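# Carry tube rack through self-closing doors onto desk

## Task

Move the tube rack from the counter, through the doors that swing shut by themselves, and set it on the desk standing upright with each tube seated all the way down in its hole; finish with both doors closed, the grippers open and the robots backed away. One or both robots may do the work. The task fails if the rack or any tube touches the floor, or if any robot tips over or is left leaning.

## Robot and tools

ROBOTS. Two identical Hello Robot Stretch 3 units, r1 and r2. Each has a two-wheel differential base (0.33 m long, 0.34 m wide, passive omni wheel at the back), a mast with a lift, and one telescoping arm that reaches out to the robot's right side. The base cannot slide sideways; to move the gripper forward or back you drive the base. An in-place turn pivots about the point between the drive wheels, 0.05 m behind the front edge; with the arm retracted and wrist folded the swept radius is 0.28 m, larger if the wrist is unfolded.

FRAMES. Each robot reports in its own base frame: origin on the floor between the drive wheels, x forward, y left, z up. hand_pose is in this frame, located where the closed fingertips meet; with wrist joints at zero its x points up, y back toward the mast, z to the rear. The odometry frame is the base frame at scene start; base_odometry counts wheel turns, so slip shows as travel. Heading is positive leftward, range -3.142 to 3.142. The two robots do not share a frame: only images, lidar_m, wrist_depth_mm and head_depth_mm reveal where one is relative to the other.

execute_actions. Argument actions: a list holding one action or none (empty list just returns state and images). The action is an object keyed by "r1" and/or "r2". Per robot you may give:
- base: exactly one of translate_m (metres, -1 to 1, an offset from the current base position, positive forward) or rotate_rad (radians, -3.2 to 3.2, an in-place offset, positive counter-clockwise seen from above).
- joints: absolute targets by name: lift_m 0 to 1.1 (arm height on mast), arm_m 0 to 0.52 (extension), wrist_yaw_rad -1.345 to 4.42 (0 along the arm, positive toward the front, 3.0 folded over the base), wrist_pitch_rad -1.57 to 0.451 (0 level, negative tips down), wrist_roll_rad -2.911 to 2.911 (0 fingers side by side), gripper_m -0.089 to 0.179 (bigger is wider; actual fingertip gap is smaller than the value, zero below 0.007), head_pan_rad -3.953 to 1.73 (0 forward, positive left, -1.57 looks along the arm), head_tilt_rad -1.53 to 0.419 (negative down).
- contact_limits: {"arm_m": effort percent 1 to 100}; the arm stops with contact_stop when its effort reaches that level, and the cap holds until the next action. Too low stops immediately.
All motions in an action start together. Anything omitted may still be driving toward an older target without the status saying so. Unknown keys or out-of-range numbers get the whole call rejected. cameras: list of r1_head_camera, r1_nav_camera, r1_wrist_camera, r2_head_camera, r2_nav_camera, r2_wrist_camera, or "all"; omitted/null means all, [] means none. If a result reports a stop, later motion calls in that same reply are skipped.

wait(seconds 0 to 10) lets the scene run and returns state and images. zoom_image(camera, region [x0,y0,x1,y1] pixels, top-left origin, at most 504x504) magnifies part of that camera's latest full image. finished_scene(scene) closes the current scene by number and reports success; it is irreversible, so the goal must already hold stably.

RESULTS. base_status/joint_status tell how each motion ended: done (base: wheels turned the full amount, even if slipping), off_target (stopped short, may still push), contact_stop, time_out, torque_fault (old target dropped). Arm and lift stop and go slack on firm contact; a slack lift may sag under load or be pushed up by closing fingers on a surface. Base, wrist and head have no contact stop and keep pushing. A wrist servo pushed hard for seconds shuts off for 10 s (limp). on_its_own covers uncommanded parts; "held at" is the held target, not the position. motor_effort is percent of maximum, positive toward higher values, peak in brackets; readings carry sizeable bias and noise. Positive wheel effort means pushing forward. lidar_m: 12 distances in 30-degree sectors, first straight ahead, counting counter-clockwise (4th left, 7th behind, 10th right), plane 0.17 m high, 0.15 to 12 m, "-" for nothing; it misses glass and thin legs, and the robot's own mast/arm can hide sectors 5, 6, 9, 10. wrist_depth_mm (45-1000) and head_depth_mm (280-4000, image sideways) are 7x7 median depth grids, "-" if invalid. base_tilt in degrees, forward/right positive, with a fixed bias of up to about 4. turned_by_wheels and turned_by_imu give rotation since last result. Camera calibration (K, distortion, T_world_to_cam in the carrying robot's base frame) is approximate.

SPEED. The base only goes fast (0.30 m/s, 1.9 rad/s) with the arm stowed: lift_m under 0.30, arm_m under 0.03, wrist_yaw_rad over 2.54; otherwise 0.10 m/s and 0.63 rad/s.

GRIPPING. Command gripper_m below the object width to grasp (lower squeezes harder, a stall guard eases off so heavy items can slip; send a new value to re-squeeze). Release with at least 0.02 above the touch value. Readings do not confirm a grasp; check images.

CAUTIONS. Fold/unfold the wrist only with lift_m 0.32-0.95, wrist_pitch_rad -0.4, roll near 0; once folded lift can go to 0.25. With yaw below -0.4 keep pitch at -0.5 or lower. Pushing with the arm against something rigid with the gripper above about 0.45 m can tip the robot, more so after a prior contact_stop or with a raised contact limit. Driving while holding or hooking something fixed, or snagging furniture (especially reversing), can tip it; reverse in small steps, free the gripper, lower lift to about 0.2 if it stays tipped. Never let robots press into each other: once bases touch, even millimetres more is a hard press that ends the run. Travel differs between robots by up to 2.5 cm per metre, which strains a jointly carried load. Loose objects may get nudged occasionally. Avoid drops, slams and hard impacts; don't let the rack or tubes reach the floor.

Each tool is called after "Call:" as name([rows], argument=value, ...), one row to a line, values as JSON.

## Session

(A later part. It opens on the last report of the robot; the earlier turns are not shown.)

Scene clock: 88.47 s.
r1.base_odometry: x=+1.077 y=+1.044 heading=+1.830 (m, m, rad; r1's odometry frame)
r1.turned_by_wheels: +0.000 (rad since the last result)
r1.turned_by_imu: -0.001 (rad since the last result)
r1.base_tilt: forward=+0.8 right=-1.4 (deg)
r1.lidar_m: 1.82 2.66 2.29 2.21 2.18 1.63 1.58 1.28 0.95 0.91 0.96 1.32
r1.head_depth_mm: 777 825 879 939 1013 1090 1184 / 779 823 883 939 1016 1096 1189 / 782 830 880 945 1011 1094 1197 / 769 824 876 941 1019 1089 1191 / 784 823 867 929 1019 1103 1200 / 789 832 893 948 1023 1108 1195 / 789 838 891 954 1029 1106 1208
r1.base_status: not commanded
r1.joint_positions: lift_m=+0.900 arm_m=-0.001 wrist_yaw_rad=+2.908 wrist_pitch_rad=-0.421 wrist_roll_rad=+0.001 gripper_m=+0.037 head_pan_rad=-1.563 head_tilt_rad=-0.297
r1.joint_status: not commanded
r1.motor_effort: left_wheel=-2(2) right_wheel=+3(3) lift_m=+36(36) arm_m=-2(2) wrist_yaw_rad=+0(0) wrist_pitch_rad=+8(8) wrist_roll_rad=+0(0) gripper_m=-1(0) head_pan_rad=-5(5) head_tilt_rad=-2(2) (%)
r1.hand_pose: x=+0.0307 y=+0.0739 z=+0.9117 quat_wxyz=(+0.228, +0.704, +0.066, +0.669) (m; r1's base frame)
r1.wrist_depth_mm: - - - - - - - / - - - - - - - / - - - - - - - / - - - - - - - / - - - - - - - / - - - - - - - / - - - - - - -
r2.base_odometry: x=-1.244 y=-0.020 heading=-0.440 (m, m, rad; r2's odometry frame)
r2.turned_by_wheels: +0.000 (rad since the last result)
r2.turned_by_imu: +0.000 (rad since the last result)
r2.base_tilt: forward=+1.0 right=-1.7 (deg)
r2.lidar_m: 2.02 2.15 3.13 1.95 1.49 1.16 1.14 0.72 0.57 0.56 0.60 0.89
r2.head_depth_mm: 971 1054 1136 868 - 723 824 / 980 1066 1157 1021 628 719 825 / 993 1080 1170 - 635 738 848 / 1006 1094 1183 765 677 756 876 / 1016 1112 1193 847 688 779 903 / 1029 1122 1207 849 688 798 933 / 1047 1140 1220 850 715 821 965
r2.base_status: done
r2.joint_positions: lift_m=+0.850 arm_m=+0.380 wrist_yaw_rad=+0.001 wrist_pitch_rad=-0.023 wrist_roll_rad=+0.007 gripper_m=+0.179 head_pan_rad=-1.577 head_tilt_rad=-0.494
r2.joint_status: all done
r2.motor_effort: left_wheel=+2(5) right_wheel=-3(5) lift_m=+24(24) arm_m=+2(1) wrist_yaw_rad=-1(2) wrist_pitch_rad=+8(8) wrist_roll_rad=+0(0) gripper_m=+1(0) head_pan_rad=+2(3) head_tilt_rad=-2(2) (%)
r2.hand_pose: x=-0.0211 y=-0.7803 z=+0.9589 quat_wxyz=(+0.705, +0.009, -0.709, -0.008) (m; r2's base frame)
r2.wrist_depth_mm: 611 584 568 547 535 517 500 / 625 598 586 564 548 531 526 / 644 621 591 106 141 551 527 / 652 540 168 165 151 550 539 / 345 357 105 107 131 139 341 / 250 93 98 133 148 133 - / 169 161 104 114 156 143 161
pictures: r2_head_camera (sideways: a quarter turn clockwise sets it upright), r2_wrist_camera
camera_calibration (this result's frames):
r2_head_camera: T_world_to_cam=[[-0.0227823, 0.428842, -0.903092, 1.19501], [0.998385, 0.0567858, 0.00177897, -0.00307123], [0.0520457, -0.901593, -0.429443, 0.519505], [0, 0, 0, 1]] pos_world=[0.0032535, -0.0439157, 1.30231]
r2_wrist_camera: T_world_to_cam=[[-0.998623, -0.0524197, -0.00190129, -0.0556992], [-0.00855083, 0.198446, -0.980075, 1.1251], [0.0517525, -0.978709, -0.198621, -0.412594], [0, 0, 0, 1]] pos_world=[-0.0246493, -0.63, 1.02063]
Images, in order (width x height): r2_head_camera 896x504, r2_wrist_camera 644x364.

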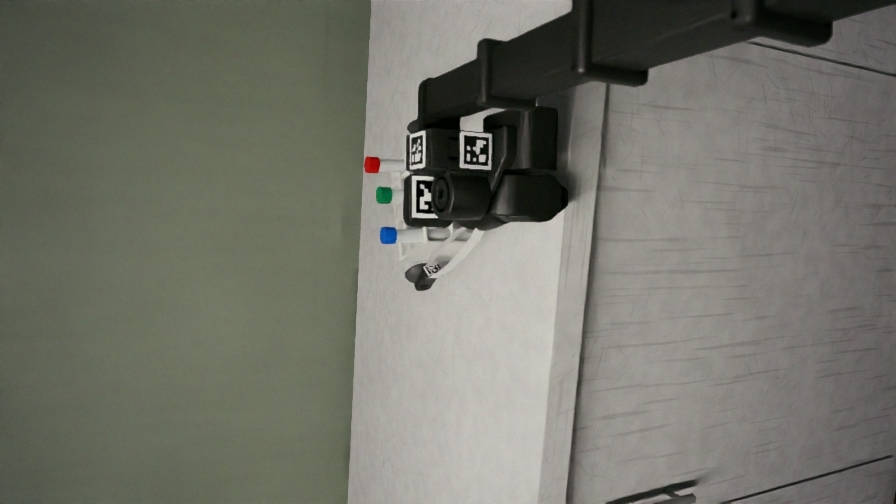

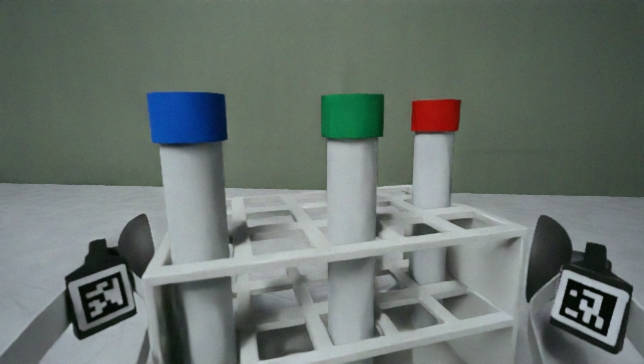

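Call:
execute_actions([
  {"r2":{"joints":{"arm_m":0.395}}},
], cameras=[])

Call:
execute_actions([
  {"r2":{"joints":{"gripper_m":0.05}},"r1":{"joints":{"wrist_yaw_rad":0,"gripper_m":0.1}}},
], cameras=[])

Call:
execute_actions([
  {"r2":{"joints":{"lift_m":0.98}},"r1":{"joints":{"wrist_pitch_rad":0,"arm_m":0.3}}},
], cameras=["r2_head_camera","r1_wrist_camera","r1_head_camera"])

Scene clock: 93.17 s.
r1.base_odometry: x=+1.077 y=+1.044 heading=+1.830 (m, m, rad; r1's odometry frame)
r1.turned_by_wheels: +0.000 (rad since the last result)
r1.turned_by_imu: -0.001 (rad since the last result)
r1.base_tilt: forward=+0.6 right=-1.5 (deg)
r1.lidar_m: 1.82 2.65 2.28 2.22 2.18 1.63 1.58 1.27 0.95 0.90 0.96 1.32
r1.head_depth_mm: 777 826 880 940 1009 1095 1187 / 777 830 879 942 1015 1094 1184 / 781 828 882 948 1014 1096 1187 / 772 824 878 946 1023 1095 1197 / 781 824 869 930 1023 1110 1202 / 787 834 887 949 1024 1106 1205 / 785 835 891 954 1022 1113 1216
r1.base_status: not commanded
r1.joint_positions: lift_m=+0.900 arm_m=-0.001 wrist_yaw_rad=+2.908 wrist_pitch_rad=-0.421 wrist_roll_rad=+0.001 gripper_m=+0.037 head_pan_rad=-1.563 head_tilt_rad=-0.297
r1.joint_status: not commanded
r1.motor_effort: left_wheel=-2(2) right_wheel=+2(3) lift_m=+36(37) arm_m=-2(2) wrist_yaw_rad=+0(0) wrist_pitch_rad=+7(8) wrist_roll_rad=+0(0) gripper_m=+0(1) head_pan_rad=-4(5) head_tilt_rad=-2(2) (%)
r1.hand_pose: x=+0.0307 y=+0.0739 z=+0.9117 quat_wxyz=(+0.228, +0.704, +0.066, +0.669) (m; r1's base frame)
r1.wrist_depth_mm: - - - - - - - / - - - - - - - / - - - - - - - / - - - - - - - / - - - - - - - / - - - - - - - / - - - - - - -
r2.base_odometry: x=-1.244 y=-0.020 heading=-0.440 (m, m, rad; r2's odometry frame)
r2.turned_by_wheels: +0.000 (rad since the last result)
r2.turned_by_imu: +0.000 (rad since the last result)
r2.base_tilt: forward=+0.9 right=-1.6 (deg)
r2.lidar_m: 2.02 2.15 3.13 1.95 1.49 1.15 1.14 0.72 0.57 0.56 0.60 0.90
r2.head_depth_mm: 968 1050 1136 868 - 722 822 / 980 1067 1154 - 630 721 828 / 994 1084 1169 - 636 735 849 / 1002 1093 1185 760 676 756 875 / 1016 1111 1196 847 689 776 902 / 1031 1122 1203 849 688 797 933 / 1045 1137 1216 847 713 819 961
r2.base_status: not commanded
r2.joint_positions: lift_m=+0.850 arm_m=+0.395 wrist_yaw_rad=+0.001 wrist_pitch_rad=-0.023 wrist_roll_rad=+0.007 gripper_m=+0.179 head_pan_rad=-1.577 head_tilt_rad=-0.494
r2.joint_status: all done
r2.motor_effort: left_wheel=+2(2) right_wheel=-3(3) lift_m=+23(24) arm_m=+3(1) wrist_yaw_rad=-1(1) wrist_pitch_rad=+8(8) wrist_roll_rad=+0(0) gripper_m=+0(0) head_pan_rad=+3(2) head_tilt_rad=-2(3) (%)
r2.hand_pose: x=-0.0211 y=-0.7953 z=+0.9589 quat_wxyz=(+0.705, +0.009, -0.709, -0.008) (m; r2's base frame)
r2.wrist_depth_mm: 586 576 548 542 523 503 484 / 611 593 568 543 529 514 502 / 643 75 574 568 130 530 518 / 637 466 460 165 136 537 529 / 338 82 105 105 120 123 340 / 249 79 84 100 141 131 - / 169 85 105 114 117 128 162
pictures: none
No camera images: the call's "cameras" was empty. Leave "cameras" out to get every camera's image.

Scene clock: 95.63 s.
r1.base_odometry: x=+1.077 y=+1.044 heading=+1.830 (m, m, rad; r1's odometry frame)
r1.turned_by_wheels: +0.000 (rad since the last result)
r1.turned_by_imu: -0.001 (rad since the last result)
r1.base_tilt: forward=+0.7 right=-1.4 (deg)
r1.lidar_m: 1.82 2.66 2.28 2.21 2.19 1.63 1.58 1.27 0.95 0.90 0.96 1.32
r1.head_depth_mm: 778 829 880 943 1012 1091 1183 / 783 829 877 942 1016 1093 1162 / 776 828 883 943 1018 1093 1163 / 775 827 881 938 1022 1094 1176 / 787 822 872 928 1023 1102 1196 / 787 833 886 956 1030 1103 1204 / 789 836 891 956 1025 1116 1207
r1.base_status: not commanded
r1.joint_positions: lift_m=+0.900 arm_m=-0.001 wrist_yaw_rad=+0.003 wrist_pitch_rad=-0.421 wrist_roll_rad=+0.001 gripper_m=+0.100 head_pan_rad=-1.563 head_tilt_rad=-0.297
r1.joint_status: all done
r1.motor_effort: left_wheel=-2(2) right_wheel=+2(1) lift_m=+36(37) arm_m=-2(1) wrist_yaw_rad=-3(3) wrist_pitch_rad=+8(8) wrist_roll_rad=+0(0) gripper_m=+0(79) head_pan_rad=-5(4) head_tilt_rad=-2(2) (%)
r1.hand_pose: x=-0.0207 y=-0.3682 z=+0.9117 quat_wxyz=(+0.692, +0.149, -0.691, -0.147) (m; r1's base frame)
r1.wrist_depth_mm: 618 627 614 623 623 633 623 / 678 685 684 680 673 692 693 / 749 760 757 761 739 761 766 / 844 830 851 832 846 840 852 / 957 947 960 966 939 976 966 / - - - - - - - / - - - - - - -
r2.base_odometry: x=-1.244 y=-0.020 heading=-0.440 (m, m, rad; r2's odometry frame)
r2.turned_by_wheels: +0.000 (rad since the last result)
r2.turned_by_imu: +0.000 (rad since the last result)
r2.base_tilt: forward=+0.9 right=-1.6 (deg)
r2.lidar_m: 2.02 2.15 3.12 1.95 1.48 1.16 1.14 0.72 0.57 0.56 0.60 0.90
r2.head_depth_mm: 972 1049 1137 868 - 722 821 / 982 1067 1151 - 630 719 828 / 995 1079 1163 - 634 737 853 / 1004 1094 1183 788 675 758 874 / 1019 1111 1191 847 690 776 904 / 1032 1121 1205 847 690 799 930 / 1040 1141 1227 849 712 818 963
r2.base_status: not commanded
r2.joint_positions: lift_m=+0.850 arm_m=+0.395 wrist_yaw_rad=+0.001 wrist_pitch_rad=-0.023 wrist_roll_rad=+0.007 gripper_m=+0.056 head_pan_rad=-1.577 head_tilt_rad=-0.494
r2.joint_status: gripper_m off_target (ended at +0.056, target +0.050)
r2.on_its_own: gripper_m is held at +0.054, not at your +0.050, by its stall guard, which is still easing
r2.motor_effort: left_wheel=+2(2) right_wheel=-2(2) lift_m=+24(24) arm_m=+1(2) wrist_yaw_rad=+0(1) wrist_pitch_rad=+8(8) wrist_roll_rad=+0(0) gripper_m=-40(100) head_pan_rad=+3(3) head_tilt_rad=-2(2) (%)
r2.hand_pose: x=-0.0211 y=-0.7953 z=+0.9589 quat_wxyz=(+0.705, +0.009, -0.709, -0.008) (m; r2's base frame)
r2.wrist_depth_mm: 587 565 547 534 525 508 488 / 617 583 574 557 533 520 497 / 625 610 79 576 137 531 522 / 642 627 82 582 144 543 532 / 342 337 85 125 113 132 321 / 234 - 85 135 140 140 231 / 184 169 91 126 113 144 165
pictures: none
No camera images: the call's "cameras" was empty. Leave "cameras" out to get every camera's image.

Scene clock: 99.07 s.
r1.base_odometry: x=+1.077 y=+1.044 heading=+1.830 (m, m, rad; r1's odometry frame)
r1.turned_by_wheels: +0.000 (rad since the last result)
r1.turned_by_imu: -0.001 (rad since the last result)
r1.base_tilt: forward=+0.7 right=-1.4 (deg)
r1.lidar_m: 1.82 2.65 2.28 2.22 2.19 1.63 1.58 1.27 0.95 0.90 0.96 1.32
r1.head_depth_mm: 778 826 882 941 - 1104 1182 / 780 825 875 934 - 1105 1184 / 781 828 884 933 - 1111 1189 / 771 822 880 932 1028 1098 1192 / 784 826 867 928 1023 1099 1203 / 785 834 891 952 1026 1102 1203 / 790 834 890 954 1032 1109 1207
r1.base_status: not commanded
r1.joint_positions: lift_m=+0.900 arm_m=+0.300 wrist_yaw_rad=+0.002 wrist_pitch_rad=-0.024 wrist_roll_rad=+0.001 gripper_m=+0.100 head_pan_rad=-1.563 head_tilt_rad=-0.297
r1.joint_status: all done
r1.motor_effort: left_wheel=-2(2) right_wheel=+2(3) lift_m=+37(36) arm_m=+5(6) wrist_yaw_rad=-2(3) wrist_pitch_rad=+8(9) wrist_roll_rad=+0(0) gripper_m=+0(0) head_pan_rad=-4(4) head_tilt_rad=-2(2) (%)
r1.hand_pose: x=-0.0209 y=-0.7002 z=+1.0082 quat_wxyz=(+0.707, +0.009, -0.707, -0.008) (m; r1's base frame)
r1.wrist_depth_mm: 344 344 348 339 347 346 349 / 361 359 360 354 361 361 359 / 373 371 374 368 376 375 374 / 388 390 386 383 391 388 393 / 404 404 401 397 404 407 409 / 423 417 423 413 423 426 423 / 439 442 445 436 445 446 445
r2.base_odometry: x=-1.244 y=-0.020 heading=-0.440 (m, m, rad; r2's odometry frame)
r2.turned_by_wheels: +0.000 (rad since the last result)
r2.turned_by_imu: +0.000 (rad since the last result)
r2.base_tilt: forward=+0.9 right=-1.7 (deg)
r2.lidar_m: 2.02 2.15 3.13 1.95 1.49 1.15 1.13 0.72 0.57 0.56 0.60 0.90
r2.head_depth_mm: 971 1049 1119 758 642 703 805 / 983 1064 - 796 658 718 829 / 989 1081 - 799 657 736 852 / 1004 1097 1146 844 676 757 877 / 1014 1109 1196 847 690 777 905 / 1031 1125 1200 851 690 795 936 / 1043 1138 1221 847 712 819 966
r2.base_status: not commanded
r2.joint_positions: lift_m=+0.980 arm_m=+0.395 wrist_yaw_rad=+0.001 wrist_pitch_rad=-0.027 wrist_roll_rad=+0.007 gripper_m=+0.075 head_pan_rad=-1.577 head_tilt_rad=-0.494
r2.joint_status: all done
r2.on_its_own: gripper_m is held at +0.073, not at your +0.050, by its stall guard, which is still easing
r2.motor_effort: left_wheel=+1(2) right_wheel=-3(3) lift_m=+43(46) arm_m=+2(2) wrist_yaw_rad=+0(2) wrist_pitch_rad=+9(9) wrist_roll_rad=+0(0) gripper_m=-32(39) head_pan_rad=+3(3) head_tilt_rad=-3(3) (%)
r2.hand_pose: x=-0.0211 y=-0.7952 z=+1.0872 quat_wxyz=(+0.705, +0.010, -0.709, -0.010) (m; r2's base frame)
r2.wrist_depth_mm: 599 580 558 525 509 501 497 / 598 598 562 545 533 521 506 / 631 618 78 572 136 531 520 / 660 638 81 588 145 539 531 / 678 646 84 114 113 132 545 / 493 - 84 115 140 140 514 / 369 356 90 121 114 143 347
pictures: r1_head_camera (sideways: a quarter turn clockwise sets it upright), r1_wrist_camera, r2_head_camera (sideways: a quarter turn clockwise sets it upright)
camera_calibration (this result's frames):
r1_head_camera: T_world_to_cam=[[0.0281662, 0.323255, -0.945893, 1.2521], [0.999457, 0.00709929, 0.0321874, -0.0473233], [0.0171199, -0.946285, -0.32288, 0.379366], [0, 0, 0, 1]] pos_world=[0.00553607, -0.0454228, 1.30836]
r1_wrist_camera: T_world_to_cam=[[-0.998966, 0.0316088, -0.0326837, 0.0311513], [0.0395815, 0.250821, -0.967224, 1.17599], [-0.022375, -0.967517, -0.251813, -0.261062], [0, 0, 0, 1]] pos_world=[-0.0212697, -0.54853, 1.07273]
r2_head_camera: T_world_to_cam=[[-0.0227824, 0.428842, -0.903092, 1.19501], [0.998385, 0.056786, 0.00177897, -0.00307123], [0.0520459, -0.901593, -0.429443, 0.519505], [0, 0, 0, 1]] pos_world=[0.00325351, -0.0439157, 1.30231]
Images, in order (width x height): r1_head_camera 896x504, r1_wrist_camera 644x364, r2_head_camera 896x504.

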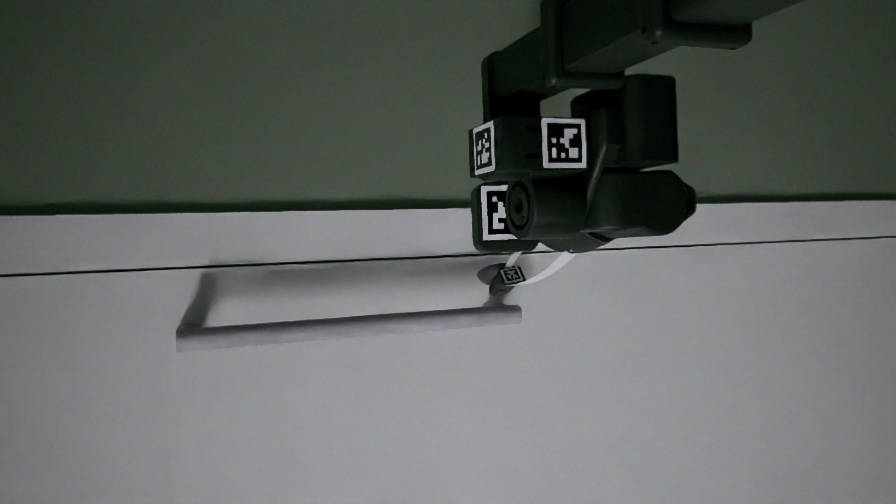

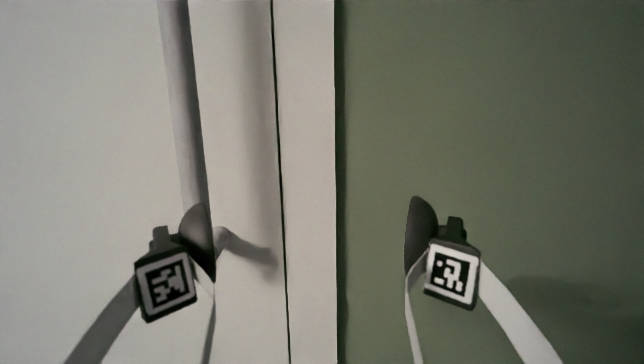

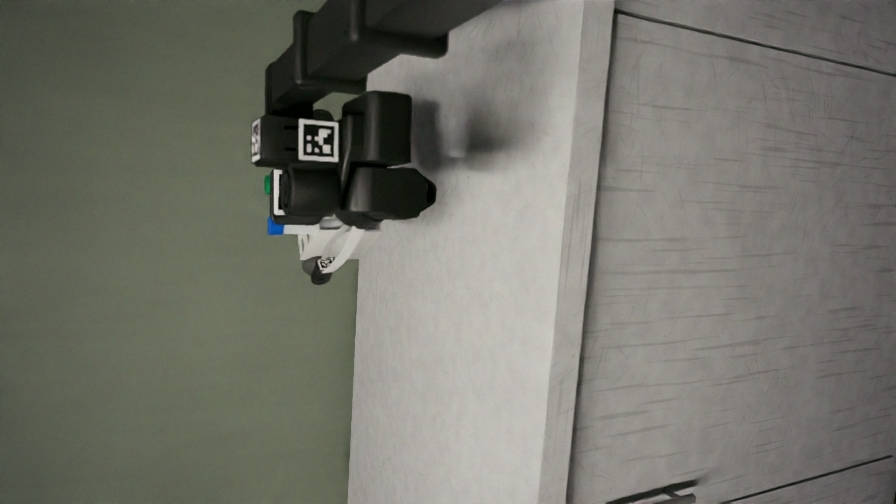

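Call:
execute_actions([
  {"r2":{"joints":{"arm_m":0.0,"lift_m":1.0}},"r1":{"base":{"translate_m":0.15},"joints":{"lift_m":0.97}}},
], cameras=["r2_wrist_camera","r1_wrist_camera"])

Call:
execute_actions([
  {"r2":{"joints":{"wrist_yaw_rad":2.3,"head_pan_rad":-3.14,"head_tilt_rad":-0.5}},"r1":{"joints":{"arm_m":0.4}}},
], cameras=["r2_nav_camera","r1_wrist_camera","r2_wrist_camera"])

Scene clock: 109.90 s.
r1.base_odometry: x=+1.039 y=+1.189 heading=+1.829 (m, m, rad; r1's odometry frame)
r1.turned_by_wheels: +0.000 (rad since the last result)
r1.turned_by_imu: -0.002 (rad since the last result)
r1.base_tilt: forward=+0.7 right=-1.5 (deg)
r1.lidar_m: 1.67 2.50 2.28 2.21 2.30 1.78 1.73 1.27 0.95 0.92 0.97 1.34
r1.head_depth_mm: 783 828 884 - 1026 1098 1198 / 774 827 874 - 1024 1086 1196 / 785 818 860 - 1045 1103 1203 / 788 831 886 947 1028 1107 1198 / 791 836 892 949 1025 1108 1210 / 791 835 892 956 1033 1105 1210 / 794 842 894 957 1032 1110 1209
r1.base_status: done
r1.joint_positions: lift_m=+0.970 arm_m=+0.300 wrist_yaw_rad=+0.002 wrist_pitch_rad=-0.023 wrist_roll_rad=+0.001 gripper_m=+0.100 head_pan_rad=-1.563 head_tilt_rad=-0.297
r1.joint_status: all done
r1.motor_effort: left_wheel=-2(3) right_wheel=+2(6) lift_m=+36(37) arm_m=+5(5) wrist_yaw_rad=-2(2) wrist_pitch_rad=+9(9) wrist_roll_rad=+0(0) gripper_m=+1(1) head_pan_rad=-4(4) head_tilt_rad=-2(2) (%)
r1.hand_pose: x=-0.0209 y=-0.7002 z=+1.0782 quat_wxyz=(+0.707, +0.009, -0.707, -0.008) (m; r1's base frame)
r1.wrist_depth_mm: 351 352 350 346 349 349 351 / 363 366 365 361 360 365 367 / 378 375 377 376 375 377 378 / 394 393 393 391 388 392 394 / 406 406 407 411 409 412 411 / 427 424 428 432 424 429 428 / 445 448 448 449 438 443 445
r2.base_odometry: x=-1.244 y=-0.020 heading=-0.440 (m, m, rad; r2's odometry frame)
r2.turned_by_wheels: +0.000 (rad since the last result)
r2.turned_by_imu: -0.001 (rad since the last result)
r2.base_tilt: forward=+1.0 right=-1.7 (deg)
r2.lidar_m: 2.02 2.15 3.13 1.80 1.48 1.16 1.14 0.72 0.57 0.56 0.60 0.90
r2.head_depth_mm: 971 1051 1140 895 - - - / 982 1063 1141 375 - - - / 993 1084 1167 379 - - - / 1004 1092 1183 337 369 767 875 / 1018 1109 1199 900 690 774 901 / 1031 1124 1202 849 691 798 933 / 1044 1139 1222 851 713 820 964
r2.base_status: not commanded
r2.joint_positions: lift_m=+1.000 arm_m=+0.002 wrist_yaw_rad=+0.001 wrist_pitch_rad=-0.028 wrist_roll_rad=+0.007 gripper_m=+0.110 head_pan_rad=-1.577 head_tilt_rad=-0.494
r2.joint_status: all done
joint sent to its limit — the command would take r2.arm_m past its lower limit, so that joint was sent only as far as its limit.
r2.on_its_own: gripper_m is held at +0.109, not at your +0.050, by its stall guard, which is not easing now
r2.motor_effort: left_wheel=+2(2) right_wheel=-2(3) lift_m=+43(43) arm_m=-2(3) wrist_yaw_rad=-1(1) wrist_pitch_rad=+9(9) wrist_roll_rad=+0(0) gripper_m=-20(21) head_pan_rad=+1(2) head_tilt_rad=-2(2) (%)
r2.hand_pose: x=-0.0211 y=-0.4029 z=+1.1071 quat_wxyz=(+0.705, +0.011, -0.709, -0.010) (m; r2's base frame)
r2.wrist_depth_mm: - 998 949 898 888 867 839 / - - 952 938 895 866 874 / - - 78 954 136 901 873 / - - 81 988 145 919 907 / 776 781 84 114 113 132 759 / 538 - 84 113 141 140 513 / 406 389 91 120 114 143 375
pictures: r1_wrist_camera, r2_wrist_camera
camera_calibration (this result's frames):
r1_wrist_camera: T_world_to_cam=[[-0.998966, 0.0316061, -0.0326861, 0.0334409], [0.0395815, 0.25075, -0.967242, 1.24369], [-0.0223748, -0.967536, -0.251741, -0.243524], [0, 0, 0, 1]] pos_world=[-0.0212697, -0.548531, 1.14274]
r2_wrist_camera: T_world_to_cam=[[-0.998632, -0.0522374, -0.00213079, -0.0353512], [-0.00852121, 0.202843, -0.979174, 1.19618], [0.0515817, -0.977817, -0.20301, -0.00857941], [0, 0, 0, 1]] pos_world=[-0.0246674, -0.252871, 1.16945]
Images, in order (width x height): r1_wrist_camera 644x364, r2_wrist_camera 644x364.

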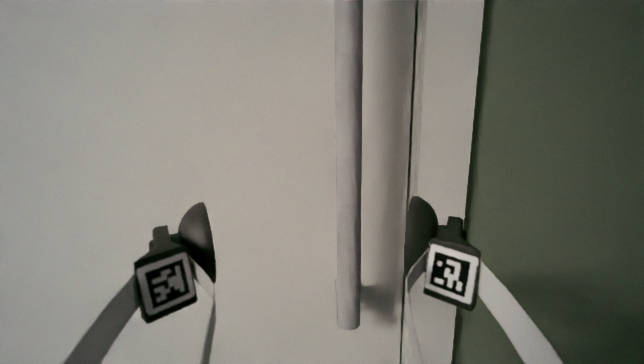

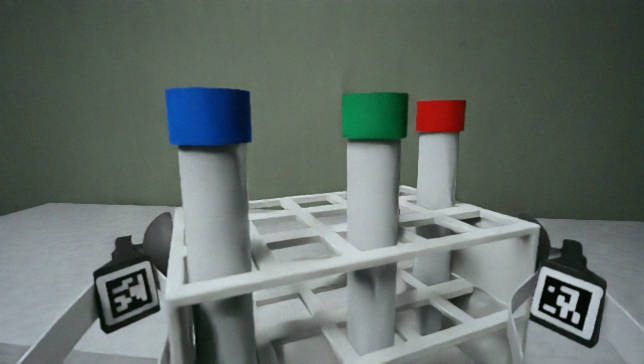

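Scene clock: 112.07 s.
r1.base_odometry: x=+1.039 y=+1.189 heading=+1.829 (m, m, rad; r1's odometry frame)
r1.turned_by_wheels: +0.000 (rad since the last result)
r1.turned_by_imu: +0.000 (rad since the last result)
r1.base_tilt: forward=+0.7 right=-1.6 (deg)
r1.lidar_m: 1.67 2.49 2.28 2.21 2.30 1.78 1.73 1.28 0.95 0.92 0.97 1.34
r1.head_depth_mm: 779 830 882 - 1035 1098 1189 / 774 823 866 961 1007 1088 1198 / 787 819 863 - 1021 1099 1197 / 787 837 882 963 1024 1105 1201 / 787 834 888 957 1024 1112 1203 / 787 839 889 951 1029 1105 1207 / 791 840 893 961 1030 1111 1207
r1.base_status: not commanded
r1.joint_positions: lift_m=+0.970 arm_m=+0.400 wrist_yaw_rad=+0.002 wrist_pitch_rad=-0.023 wrist_roll_rad=+0.001 gripper_m=+0.100 head_pan_rad=-1.563 head_tilt_rad=-0.297
r1.joint_status: all done
r1.motor_effort: left_wheel=-2(2) right_wheel=+3(2) lift_m=+36(36) arm_m=+5(4) wrist_yaw_rad=-2(1) wrist_pitch_rad=+9(9) wrist_roll_rad=+0(0) gripper_m=+0(0) head_pan_rad=-5(5) head_tilt_rad=-2(2) (%)
r1.hand_pose: x=-0.0209 y=-0.8002 z=+1.0782 quat_wxyz=(+0.707, +0.009, -0.707, -0.008) (m; r1's base frame)
r1.wrist_depth_mm: 257 259 259 257 259 247 260 / 267 268 268 266 268 256 268 / 278 279 277 274 278 267 279 / 290 290 291 288 287 279 291 / 301 300 300 300 299 290 303 / 312 311 314 313 316 313 316 / 326 330 329 328 326 317 330
r2.base_odometry: x=-1.244 y=-0.020 heading=-0.440 (m, m, rad; r2's odometry frame)
r2.turned_by_wheels: +0.000 (rad since the last result)
r2.turned_by_imu: +0.000 (rad since the last result)
r2.base_tilt: forward=+1.0 right=-1.6 (deg)
r2.lidar_m: 2.02 2.15 3.13 1.80 1.48 1.16 1.14 0.72 0.57 0.56 0.60 0.90
r2.head_depth_mm: 912 990 1075 - - - - / 923 1002 1087 - - - - / 936 1018 1114 - - - - / 947 1034 1137 1254 1371 - - / 963 1047 1156 1281 1404 - - / 978 1063 1178 1309 1429 - - / 992 1084 1193 1332 1461 - -
r2.base_status: not commanded
r2.joint_positions: lift_m=+1.000 arm_m=+0.002 wrist_yaw_rad=+2.297 wrist_pitch_rad=-0.028 wrist_roll_rad=+0.007 gripper_m=+0.110 head_pan_rad=-3.133 head_tilt_rad=-0.494
r2.joint_status: all done
r2.on_its_own: gripper_m is held at +0.109, not at your +0.050, by its stall guard, which is not easing now
r2.motor_effort: left_wheel=+2(2) right_wheel=-3(2) lift_m=+43(43) arm_m=-2(2) wrist_yaw_rad=+1(3) wrist_pitch_rad=+9(9) wrist_roll_rad=+0(0) gripper_m=-19(20) head_pan_rad=-3(29) head_tilt_rad=-2(4) (%)
r2.hand_pose: x=+0.1697 y=+0.0222 z=+1.1071 quat_wxyz=(+0.298, +0.651, -0.282, +0.639) (m; r2's base frame)
r2.wrist_depth_mm: - - - - - - - / - - - - - - - / - - 79 - 138 - - / - - 82 - 146 - - / - - 84 114 113 132 - / - - 84 112 141 140 - / - - 91 121 114 143 -
pictures: r1_wrist_camera, r2_nav_camera (sideways: a quarter turn counterclockwise sets it upright), r2_wrist_camera
camera_calibration (this result's frames):
r1_wrist_camera: T_world_to_cam=[[-0.998965, 0.0316258, -0.0326865, 0.0366127], [0.0395866, 0.250738, -0.967245, 1.26876], [-0.0223942, -0.967538, -0.25173, -0.34029], [0, 0, 0, 1]] pos_world=[-0.0212718, -0.648529, 1.14274]
r2_nav_camera: T_world_to_cam=[[-0.46463, -0.0127277, 0.885413, -1.11231], [-0.00688645, 0.999918, 0.01076, 0.043702], [-0.885478, -0.00109795, -0.46468, 0.569583], [0, 0, 0, 1]] pos_world=[-0.0121581, -0.0572302, 1.24906]
r2_wrist_camera: T_world_to_cam=[[0.701269, -0.712894, -0.00213483, -0.0963648], [-0.146191, -0.140875, -0.979174, 1.14257], [0.697747, 0.686976, -0.20301, 0.250641], [0, 0, 0, 1]] pos_world=[0.0597263, -0.0799237, 1.16945]
Images, in order (width x height): r1_wrist_camera 644x364, r2_nav_camera 672x504, r2_wrist_camera 644x364.

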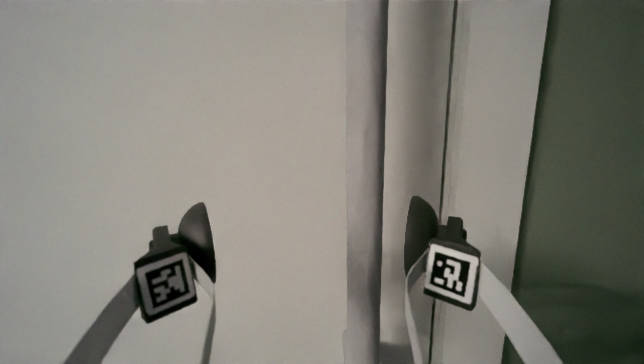

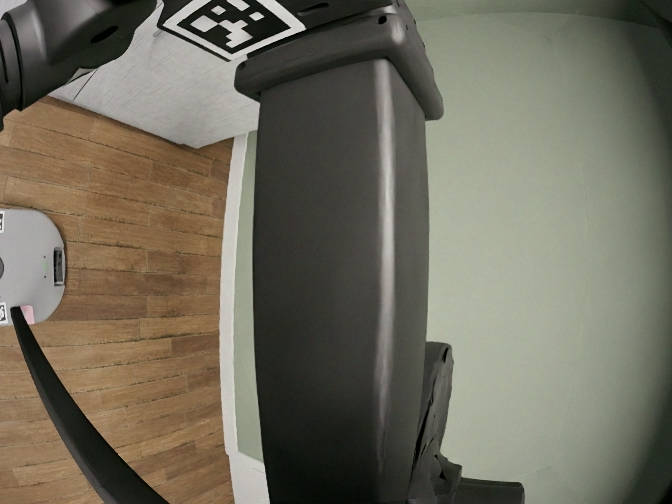

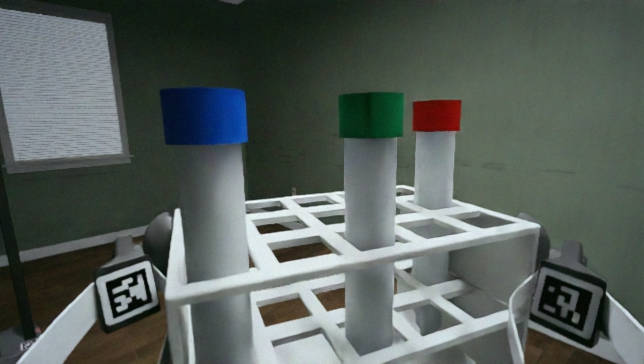

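Call:
execute_actions([
  {"r2":{"joints":{"head_pan_rad":0.9,"head_tilt_rad":-0.4}},"r1":{"base":{"translate_m":-0.04},"joints":{"arm_m":0.44}}},
], cameras=["r2_nav_camera","r1_wrist_camera"])

Scene clock: 121.17 s.
r1.base_odometry: x=+1.049 y=+1.150 heading=+1.829 (m, m, rad; r1's odometry frame)
r1.turned_by_wheels: +0.000 (rad since the last result)
r1.turned_by_imu: -0.002 (rad since the last result)
r1.base_tilt: forward=+0.8 right=-1.5 (deg)
r1.lidar_m: 1.71 2.54 2.29 2.22 2.32 1.74 1.69 1.28 0.95 0.91 0.96 1.34
r1.head_depth_mm: 781 829 879 - 1024 1093 1189 / 777 825 865 964 1017 1087 1185 / 775 825 873 - 1010 1091 1196 / 785 826 878 961 1022 1104 1195 / 787 832 890 951 1020 1107 1202 / 790 840 891 956 1025 1112 1215 / 791 838 894 955 1030 1109 1214
r1.base_status: done
r1.joint_positions: lift_m=+0.970 arm_m=+0.440 wrist_yaw_rad=+0.002 wrist_pitch_rad=-0.023 wrist_roll_rad=+0.001 gripper_m=+0.100 head_pan_rad=-1.563 head_tilt_rad=-0.297
r1.joint_status: all done
r1.motor_effort: left_wheel=-1(6) right_wheel=+2(4) lift_m=+36(36) arm_m=+4(4) wrist_yaw_rad=-2(2) wrist_pitch_rad=+9(9) wrist_roll_rad=+0(0) gripper_m=+0(1) head_pan_rad=-5(4) head_tilt_rad=-2(1) (%)
r1.hand_pose: x=-0.0209 y=-0.8402 z=+1.0782 quat_wxyz=(+0.707, +0.009, -0.707, -0.008) (m; r1's base frame)
r1.wrist_depth_mm: 220 222 220 160 220 210 220 / 228 228 229 164 227 218 229 / 237 237 238 170 235 229 239 / 246 246 247 178 245 238 248 / 255 255 257 254 258 255 257 / 269 266 270 265 269 266 270 / 278 281 280 276 271 276 283
r2.base_odometry: x=-1.244 y=-0.020 heading=-0.440 (m, m, rad; r2's odometry frame)
r2.turned_by_wheels: +0.000 (rad since the last result)
r2.turned_by_imu: -0.001 (rad since the last result)
r2.base_tilt: forward=+0.9 right=-1.6 (deg)
r2.lidar_m: 2.02 2.15 3.12 1.84 1.48 1.16 1.13 0.72 0.57 0.56 0.60 0.90
r2.head_depth_mm: 2214 2340 2466 2586 2299 1727 1375 / 2524 2639 2791 2902 2292 1722 1368 / 2856 3079 3230 3224 2286 1715 1382 / 3343 3588 3867 3434 2283 1723 1370 / 3439 3627 3893 3412 2281 1718 1377 / 3219 3476 3695 3487 2302 1724 1375 / 3069 3257 3457 3463 2311 1720 1372
r2.base_status: not commanded
r2.joint_positions: lift_m=+1.000 arm_m=+0.002 wrist_yaw_rad=+2.297 wrist_pitch_rad=-0.028 wrist_roll_rad=+0.007 gripper_m=+0.110 head_pan_rad=+0.893 head_tilt_rad=-0.408
r2.joint_status: all done
r2.on_its_own: gripper_m is held at +0.109, not at your +0.050, by its stall guard, which is not easing now
r2.motor_effort: left_wheel=+2(2) right_wheel=-3(3) lift_m=+43(44) arm_m=-2(2) wrist_yaw_rad=+3(3) wrist_pitch_rad=+10(9) wrist_roll_rad=+0(0) gripper_m=-20(19) head_pan_rad=+2(27) head_tilt_rad=+3(11) (%)
r2.hand_pose: x=+0.1697 y=+0.0222 z=+1.1071 quat_wxyz=(+0.298, +0.651, -0.282, +0.639) (m; r2's base frame)
r2.wrist_depth_mm: - - - - - - - / - - - - - - - / - - 78 - 137 - - / - - 82 - 145 - - / - - 84 114 113 131 - / - - 84 112 141 139 - / - - 91 120 114 142 -
pictures: r1_wrist_camera, r2_nav_camera (sideways: a quarter turn counterclockwise sets it upright)
camera_calibration (this result's frames):
r1_wrist_camera: T_world_to_cam=[[-0.998965, 0.031626, -0.0326866, 0.0378778], [0.0395867, 0.250738, -0.967245, 1.27879], [-0.0223943, -0.967538, -0.25173, -0.378988], [0, 0, 0, 1]] pos_world=[-0.0212718, -0.688525, 1.14274]
r2_nav_camera: T_world_to_cam=[[0.236081, 0.306875, 0.922005, -1.16432], [0.776975, -0.629443, 0.0105548, 0.0391864], [0.583588, 0.713883, -0.387034, 0.459583], [0, 0, 0, 1]] pos_world=[-0.0237798, 0.053879, 1.25097]
Images, in order (width x height): r1_wrist_camera 644x364, r2_nav_camera 672x504.

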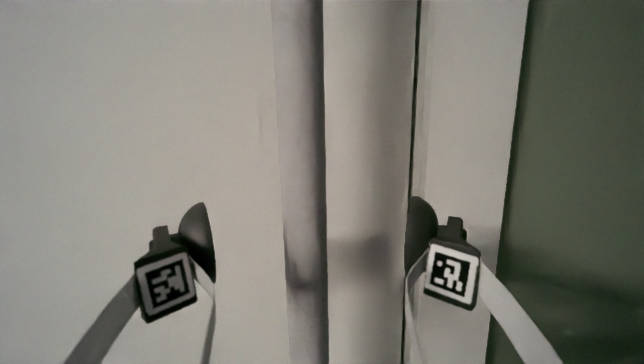

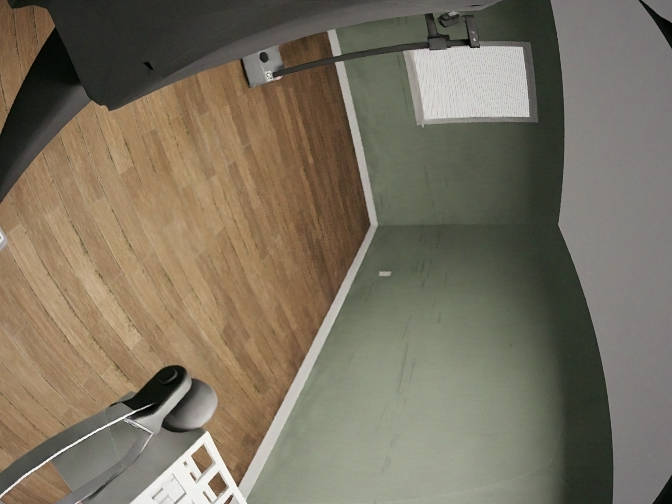

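Call:
execute_actions([
  {"r1":{"joints":{"arm_m":0.475}},"r2":{"joints":{"head_pan_rad":1.6}}},
], cameras=["r2_nav_camera","r1_wrist_camera"])

Call:
execute_actions([
  {"r1":{"joints":{"gripper_m":-0.02}},"r2":{"base":{"rotate_rad":-1.0}}},
], cameras=["r2_nav_camera","r1_wrist_camera"])

Scene clock: 136.50 s.
r1.base_odometry: x=+1.049 y=+1.150 heading=+1.829 (m, m, rad; r1's odometry frame)
r1.turned_by_wheels: +0.000 (rad since the last result)
r1.turned_by_imu: -0.001 (rad since the last result)
r1.base_tilt: forward=+0.8 right=-1.6 (deg)
r1.lidar_m: 1.71 2.53 2.28 2.21 2.31 1.74 1.69 1.28 0.95 0.91 0.96 1.34
r1.head_depth_mm: 781 829 882 - 1027 1089 1191 / 776 824 864 954 1014 1091 1190 / 779 822 867 963 1010 1099 1189 / 787 825 878 949 1023 1110 1199 / 786 839 885 954 1026 1113 1209 / 789 835 890 956 1027 1106 1201 / 792 840 888 964 1023 1118 1217
r1.base_status: not commanded
r1.joint_positions: lift_m=+0.970 arm_m=+0.475 wrist_yaw_rad=+0.002 wrist_pitch_rad=-0.023 wrist_roll_rad=+0.001 gripper_m=+0.100 head_pan_rad=-1.563 head_tilt_rad=-0.297
r1.joint_status: all done
r1.motor_effort: left_wheel=-1(1) right_wheel=+2(2) lift_m=+35(36) arm_m=+4(5) wrist_yaw_rad=-2(2) wrist_pitch_rad=+9(9) wrist_roll_rad=+0(0) gripper_m=+0(1) head_pan_rad=-5(5) head_tilt_rad=-2(3) (%)
r1.hand_pose: x=-0.0209 y=-0.8752 z=+1.0782 quat_wxyz=(+0.707, +0.009, -0.707, -0.008) (m; r1's base frame)
r1.wrist_depth_mm: 188 187 188 124 188 176 189 / 195 195 195 129 195 183 196 / 202 202 203 133 203 189 203 / 210 211 211 138 210 197 211 / 220 217 220 144 219 206 220 / 229 227 230 151 230 227 230 / 238 240 238 160 239 228 240
r2.base_odometry: x=-1.244 y=-0.020 heading=-0.440 (m, m, rad; r2's odometry frame)
r2.turned_by_wheels: +0.000 (rad since the last result)
r2.turned_by_imu: +0.000 (rad since the last result)
r2.base_tilt: forward=+0.9 right=-1.7 (deg)
r2.lidar_m: 2.02 2.14 3.13 1.84 1.48 1.16 1.13 0.72 0.57 0.56 0.60 0.90
r2.head_depth_mm: 3006 3191 3425 3498 2301 1719 1370 / 3032 3235 3562 3444 2290 1722 1368 / 3062 3239 3552 3468 2195 1719 1382 / 3109 3271 3580 3431 2147 1725 1378 / 3192 3401 3724 3487 2303 1722 1375 / 2848 2965 3027 - - - - / 2228 2256 2242 - - - -
r2.base_status: not commanded
r2.joint_positions: lift_m=+1.000 arm_m=+0.002 wrist_yaw_rad=+2.297 wrist_pitch_rad=-0.028 wrist_roll_rad=+0.007 gripper_m=+0.110 head_pan_rad=+1.593 head_tilt_rad=-0.408
r2.joint_status: all done
r2.on_its_own: gripper_m is held at +0.109, not at your +0.050, by its stall guard, which is not easing now
r2.motor_effort: left_wheel=+2(2) right_wheel=-2(3) lift_m=+43(44) arm_m=-2(3) wrist_yaw_rad=+2(2) wrist_pitch_rad=+9(10) wrist_roll_rad=+0(0) gripper_m=-20(19) head_pan_rad=+2(29) head_tilt_rad=+2(3) (%)
r2.hand_pose: x=+0.1697 y=+0.0222 z=+1.1071 quat_wxyz=(+0.298, +0.651, -0.282, +0.639) (m; r2's base frame)
r2.wrist_depth_mm: - - - - - - - / - - - - - - - / - - 78 - 136 - - / - - 82 - 145 - - / - - 84 115 113 131 - / - - 84 113 141 140 - / - - 91 121 114 142 -
pictures: r1_wrist_camera, r2_nav_camera (sideways: a quarter turn counterclockwise sets it upright)
camera_calibration (this result's frames):
r1_wrist_camera: T_world_to_cam=[[-0.998965, 0.031626, -0.0326865, 0.0389848], [0.0395867, 0.250738, -0.967245, 1.28757], [-0.0223943, -0.967538, -0.25173, -0.412858], [0, 0, 0, 1]] pos_world=[-0.0212718, -0.723531, 1.14274]
r2_nav_camera: T_world_to_cam=[[-0.0171335, 0.386791, 0.922008, -1.16278], [0.999761, 0.0191263, 0.0105547, 0.0378274], [-0.0135521, 0.921969, -0.387026, 0.463215], [0, 0, 0, 1]] pos_world=[-0.0514634, 0.0219597, 1.25097]
Images, in order (width x height): r1_wrist_camera 644x364, r2_nav_camera 672x504.

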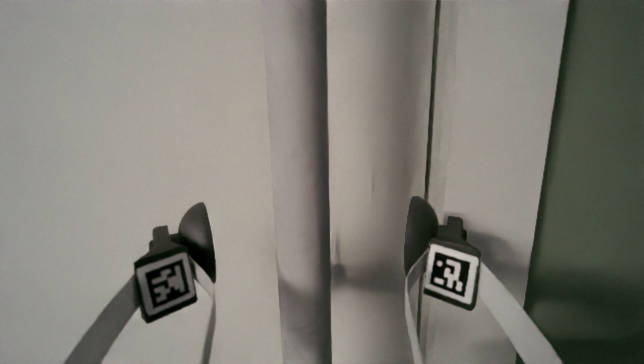

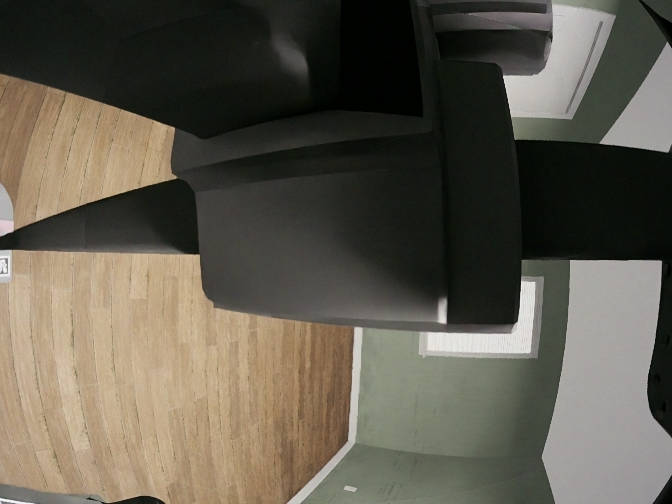

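Scene clock: 139.07 s.
r1.base_odometry: x=+1.049 y=+1.150 heading=+1.830 (m, m, rad; r1's odometry frame)
r1.turned_by_wheels: +0.000 (rad since the last result)
r1.turned_by_imu: +0.000 (rad since the last result)
r1.base_tilt: forward=+0.9 right=-1.4 (deg)
r1.lidar_m: 1.72 2.54 2.28 2.21 2.32 1.74 1.69 1.28 0.95 0.91 0.96 1.34
r1.head_depth_mm: 786 831 878 - 1022 1099 1186 / 777 825 870 956 1019 1097 1189 / 780 824 868 957 1012 1100 1183 / 779 822 877 950 1020 1101 1200 / 782 835 883 947 1020 1109 1213 / 785 833 888 953 1022 1114 1206 / 788 838 894 955 1026 1112 1214
r1.base_status: not commanded
r1.joint_positions: lift_m=+0.970 arm_m=+0.475 wrist_yaw_rad=+0.008 wrist_pitch_rad=-0.023 wrist_roll_rad=+0.001 gripper_m=-0.019 head_pan_rad=-1.563 head_tilt_rad=-0.297
r1.joint_status: all done
r1.motor_effort: left_wheel=+2(2) right_wheel=-2(3) lift_m=+36(36) arm_m=+3(5) wrist_yaw_rad=-6(6) wrist_pitch_rad=+8(9) wrist_roll_rad=+0(0) gripper_m=-20(95) head_pan_rad=-5(4) head_tilt_rad=-2(2) (%)
r1.hand_pose: x=-0.0194 y=-0.8753 z=+1.0782 quat_wxyz=(+0.707, +0.011, -0.707, -0.006) (m; r1's base frame)
r1.wrist_depth_mm: 186 185 186 119 186 175 186 / 193 192 193 124 192 182 194 / 200 200 200 129 200 189 201 / 208 208 208 134 207 197 210 / 218 217 216 138 216 204 218 / 227 226 226 144 220 216 227 / 237 237 237 153 236 225 240
r2.base_odometry: x=-1.244 y=-0.020 heading=-1.440 (m, m, rad; r2's odometry frame)
r2.turned_by_wheels: -1.000 (rad since the last result)
r2.turned_by_imu: -0.986 (rad since the last result)
r2.base_tilt: forward=+0.9 right=-1.6 (deg)
r2.lidar_m: 0.62 0.95 2.02 2.18 3.30 1.84 1.45 1.15 1.14 0.70 0.57 0.56
r2.head_depth_mm: 1816 1924 2034 2170 2210 1714 1376 / 1939 2067 2226 2392 2300 1721 1365 / 2100 2273 2430 2595 2289 1724 1381 / 2298 2484 2681 2893 2281 1719 1370 / 2516 2741 2960 3133 2314 1718 1374 / 2790 3074 3396 - - - - / 3183 3445 3754 - - - -
r2.base_status: done
r2.joint_positions: lift_m=+1.000 arm_m=+0.002 wrist_yaw_rad=+2.297 wrist_pitch_rad=-0.028 wrist_roll_rad=+0.007 gripper_m=+0.110 head_pan_rad=+1.593 head_tilt_rad=-0.408
r2.joint_status: not commanded
r2.on_its_own: gripper_m is held at +0.109, not at your +0.050, by its stall guard, which is not easing now
r2.motor_effort: left_wheel=+2(5) right_wheel=-3(6) lift_m=+43(43) arm_m=-1(3) wrist_yaw_rad=+2(1) wrist_pitch_rad=+9(9) wrist_roll_rad=+0(0) gripper_m=-20(20) head_pan_rad=+3(2) head_tilt_rad=+3(3) (%)
r2.hand_pose: x=+0.1696 y=+0.0223 z=+1.1071 quat_wxyz=(+0.298, +0.651, -0.281, +0.639) (m; r2's base frame)
r2.wrist_depth_mm: - - - - - - - / - - - - - - - / - - 78 - 137 - - / - - 81 - 145 - - / - - 84 114 113 131 733 / - - 84 112 141 141 508 / - - 91 120 114 143 511
pictures: r1_wrist_camera, r2_nav_camera (sideways: a quarter turn counterclockwise sets it upright)
camera_calibration (this result's frames):
r1_wrist_camera: T_world_to_cam=[[-0.999135, 0.025693, -0.032691, 0.0353128], [0.038101, 0.250953, -0.967249, 1.2877], [-0.0166476, -0.967658, -0.251715, -0.412935], [0, 0, 0, 1]] pos_world=[-0.0206549, -0.72364, 1.14274]
r2_nav_camera: T_world_to_cam=[[-0.0171643, 0.386653, 0.922066, -1.16286], [0.99976, 0.0192121, 0.0105543, 0.0378279], [-0.0136339, 0.922025, -0.38689, 0.463039], [0, 0, 0, 1]] pos_world=[-0.0514655, 0.0219622, 1.25098]
Images, in order (width x height): r1_wrist_camera 644x364, r2_nav_camera 672x504.

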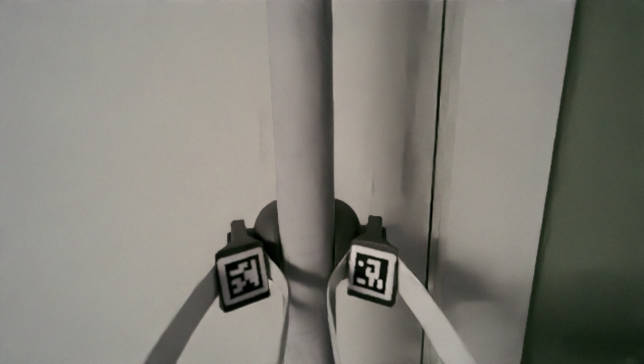

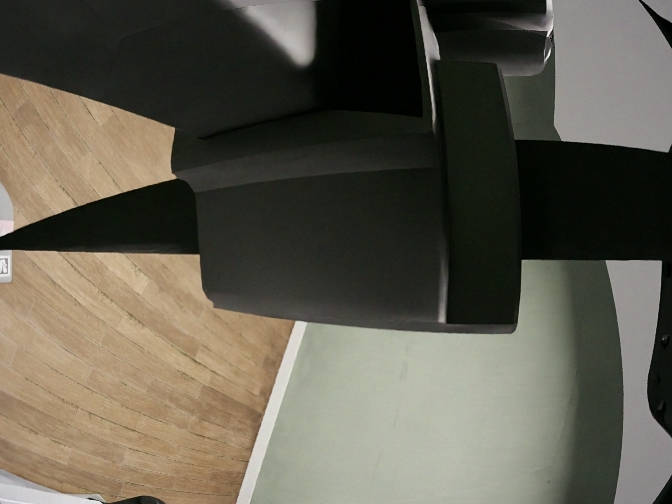

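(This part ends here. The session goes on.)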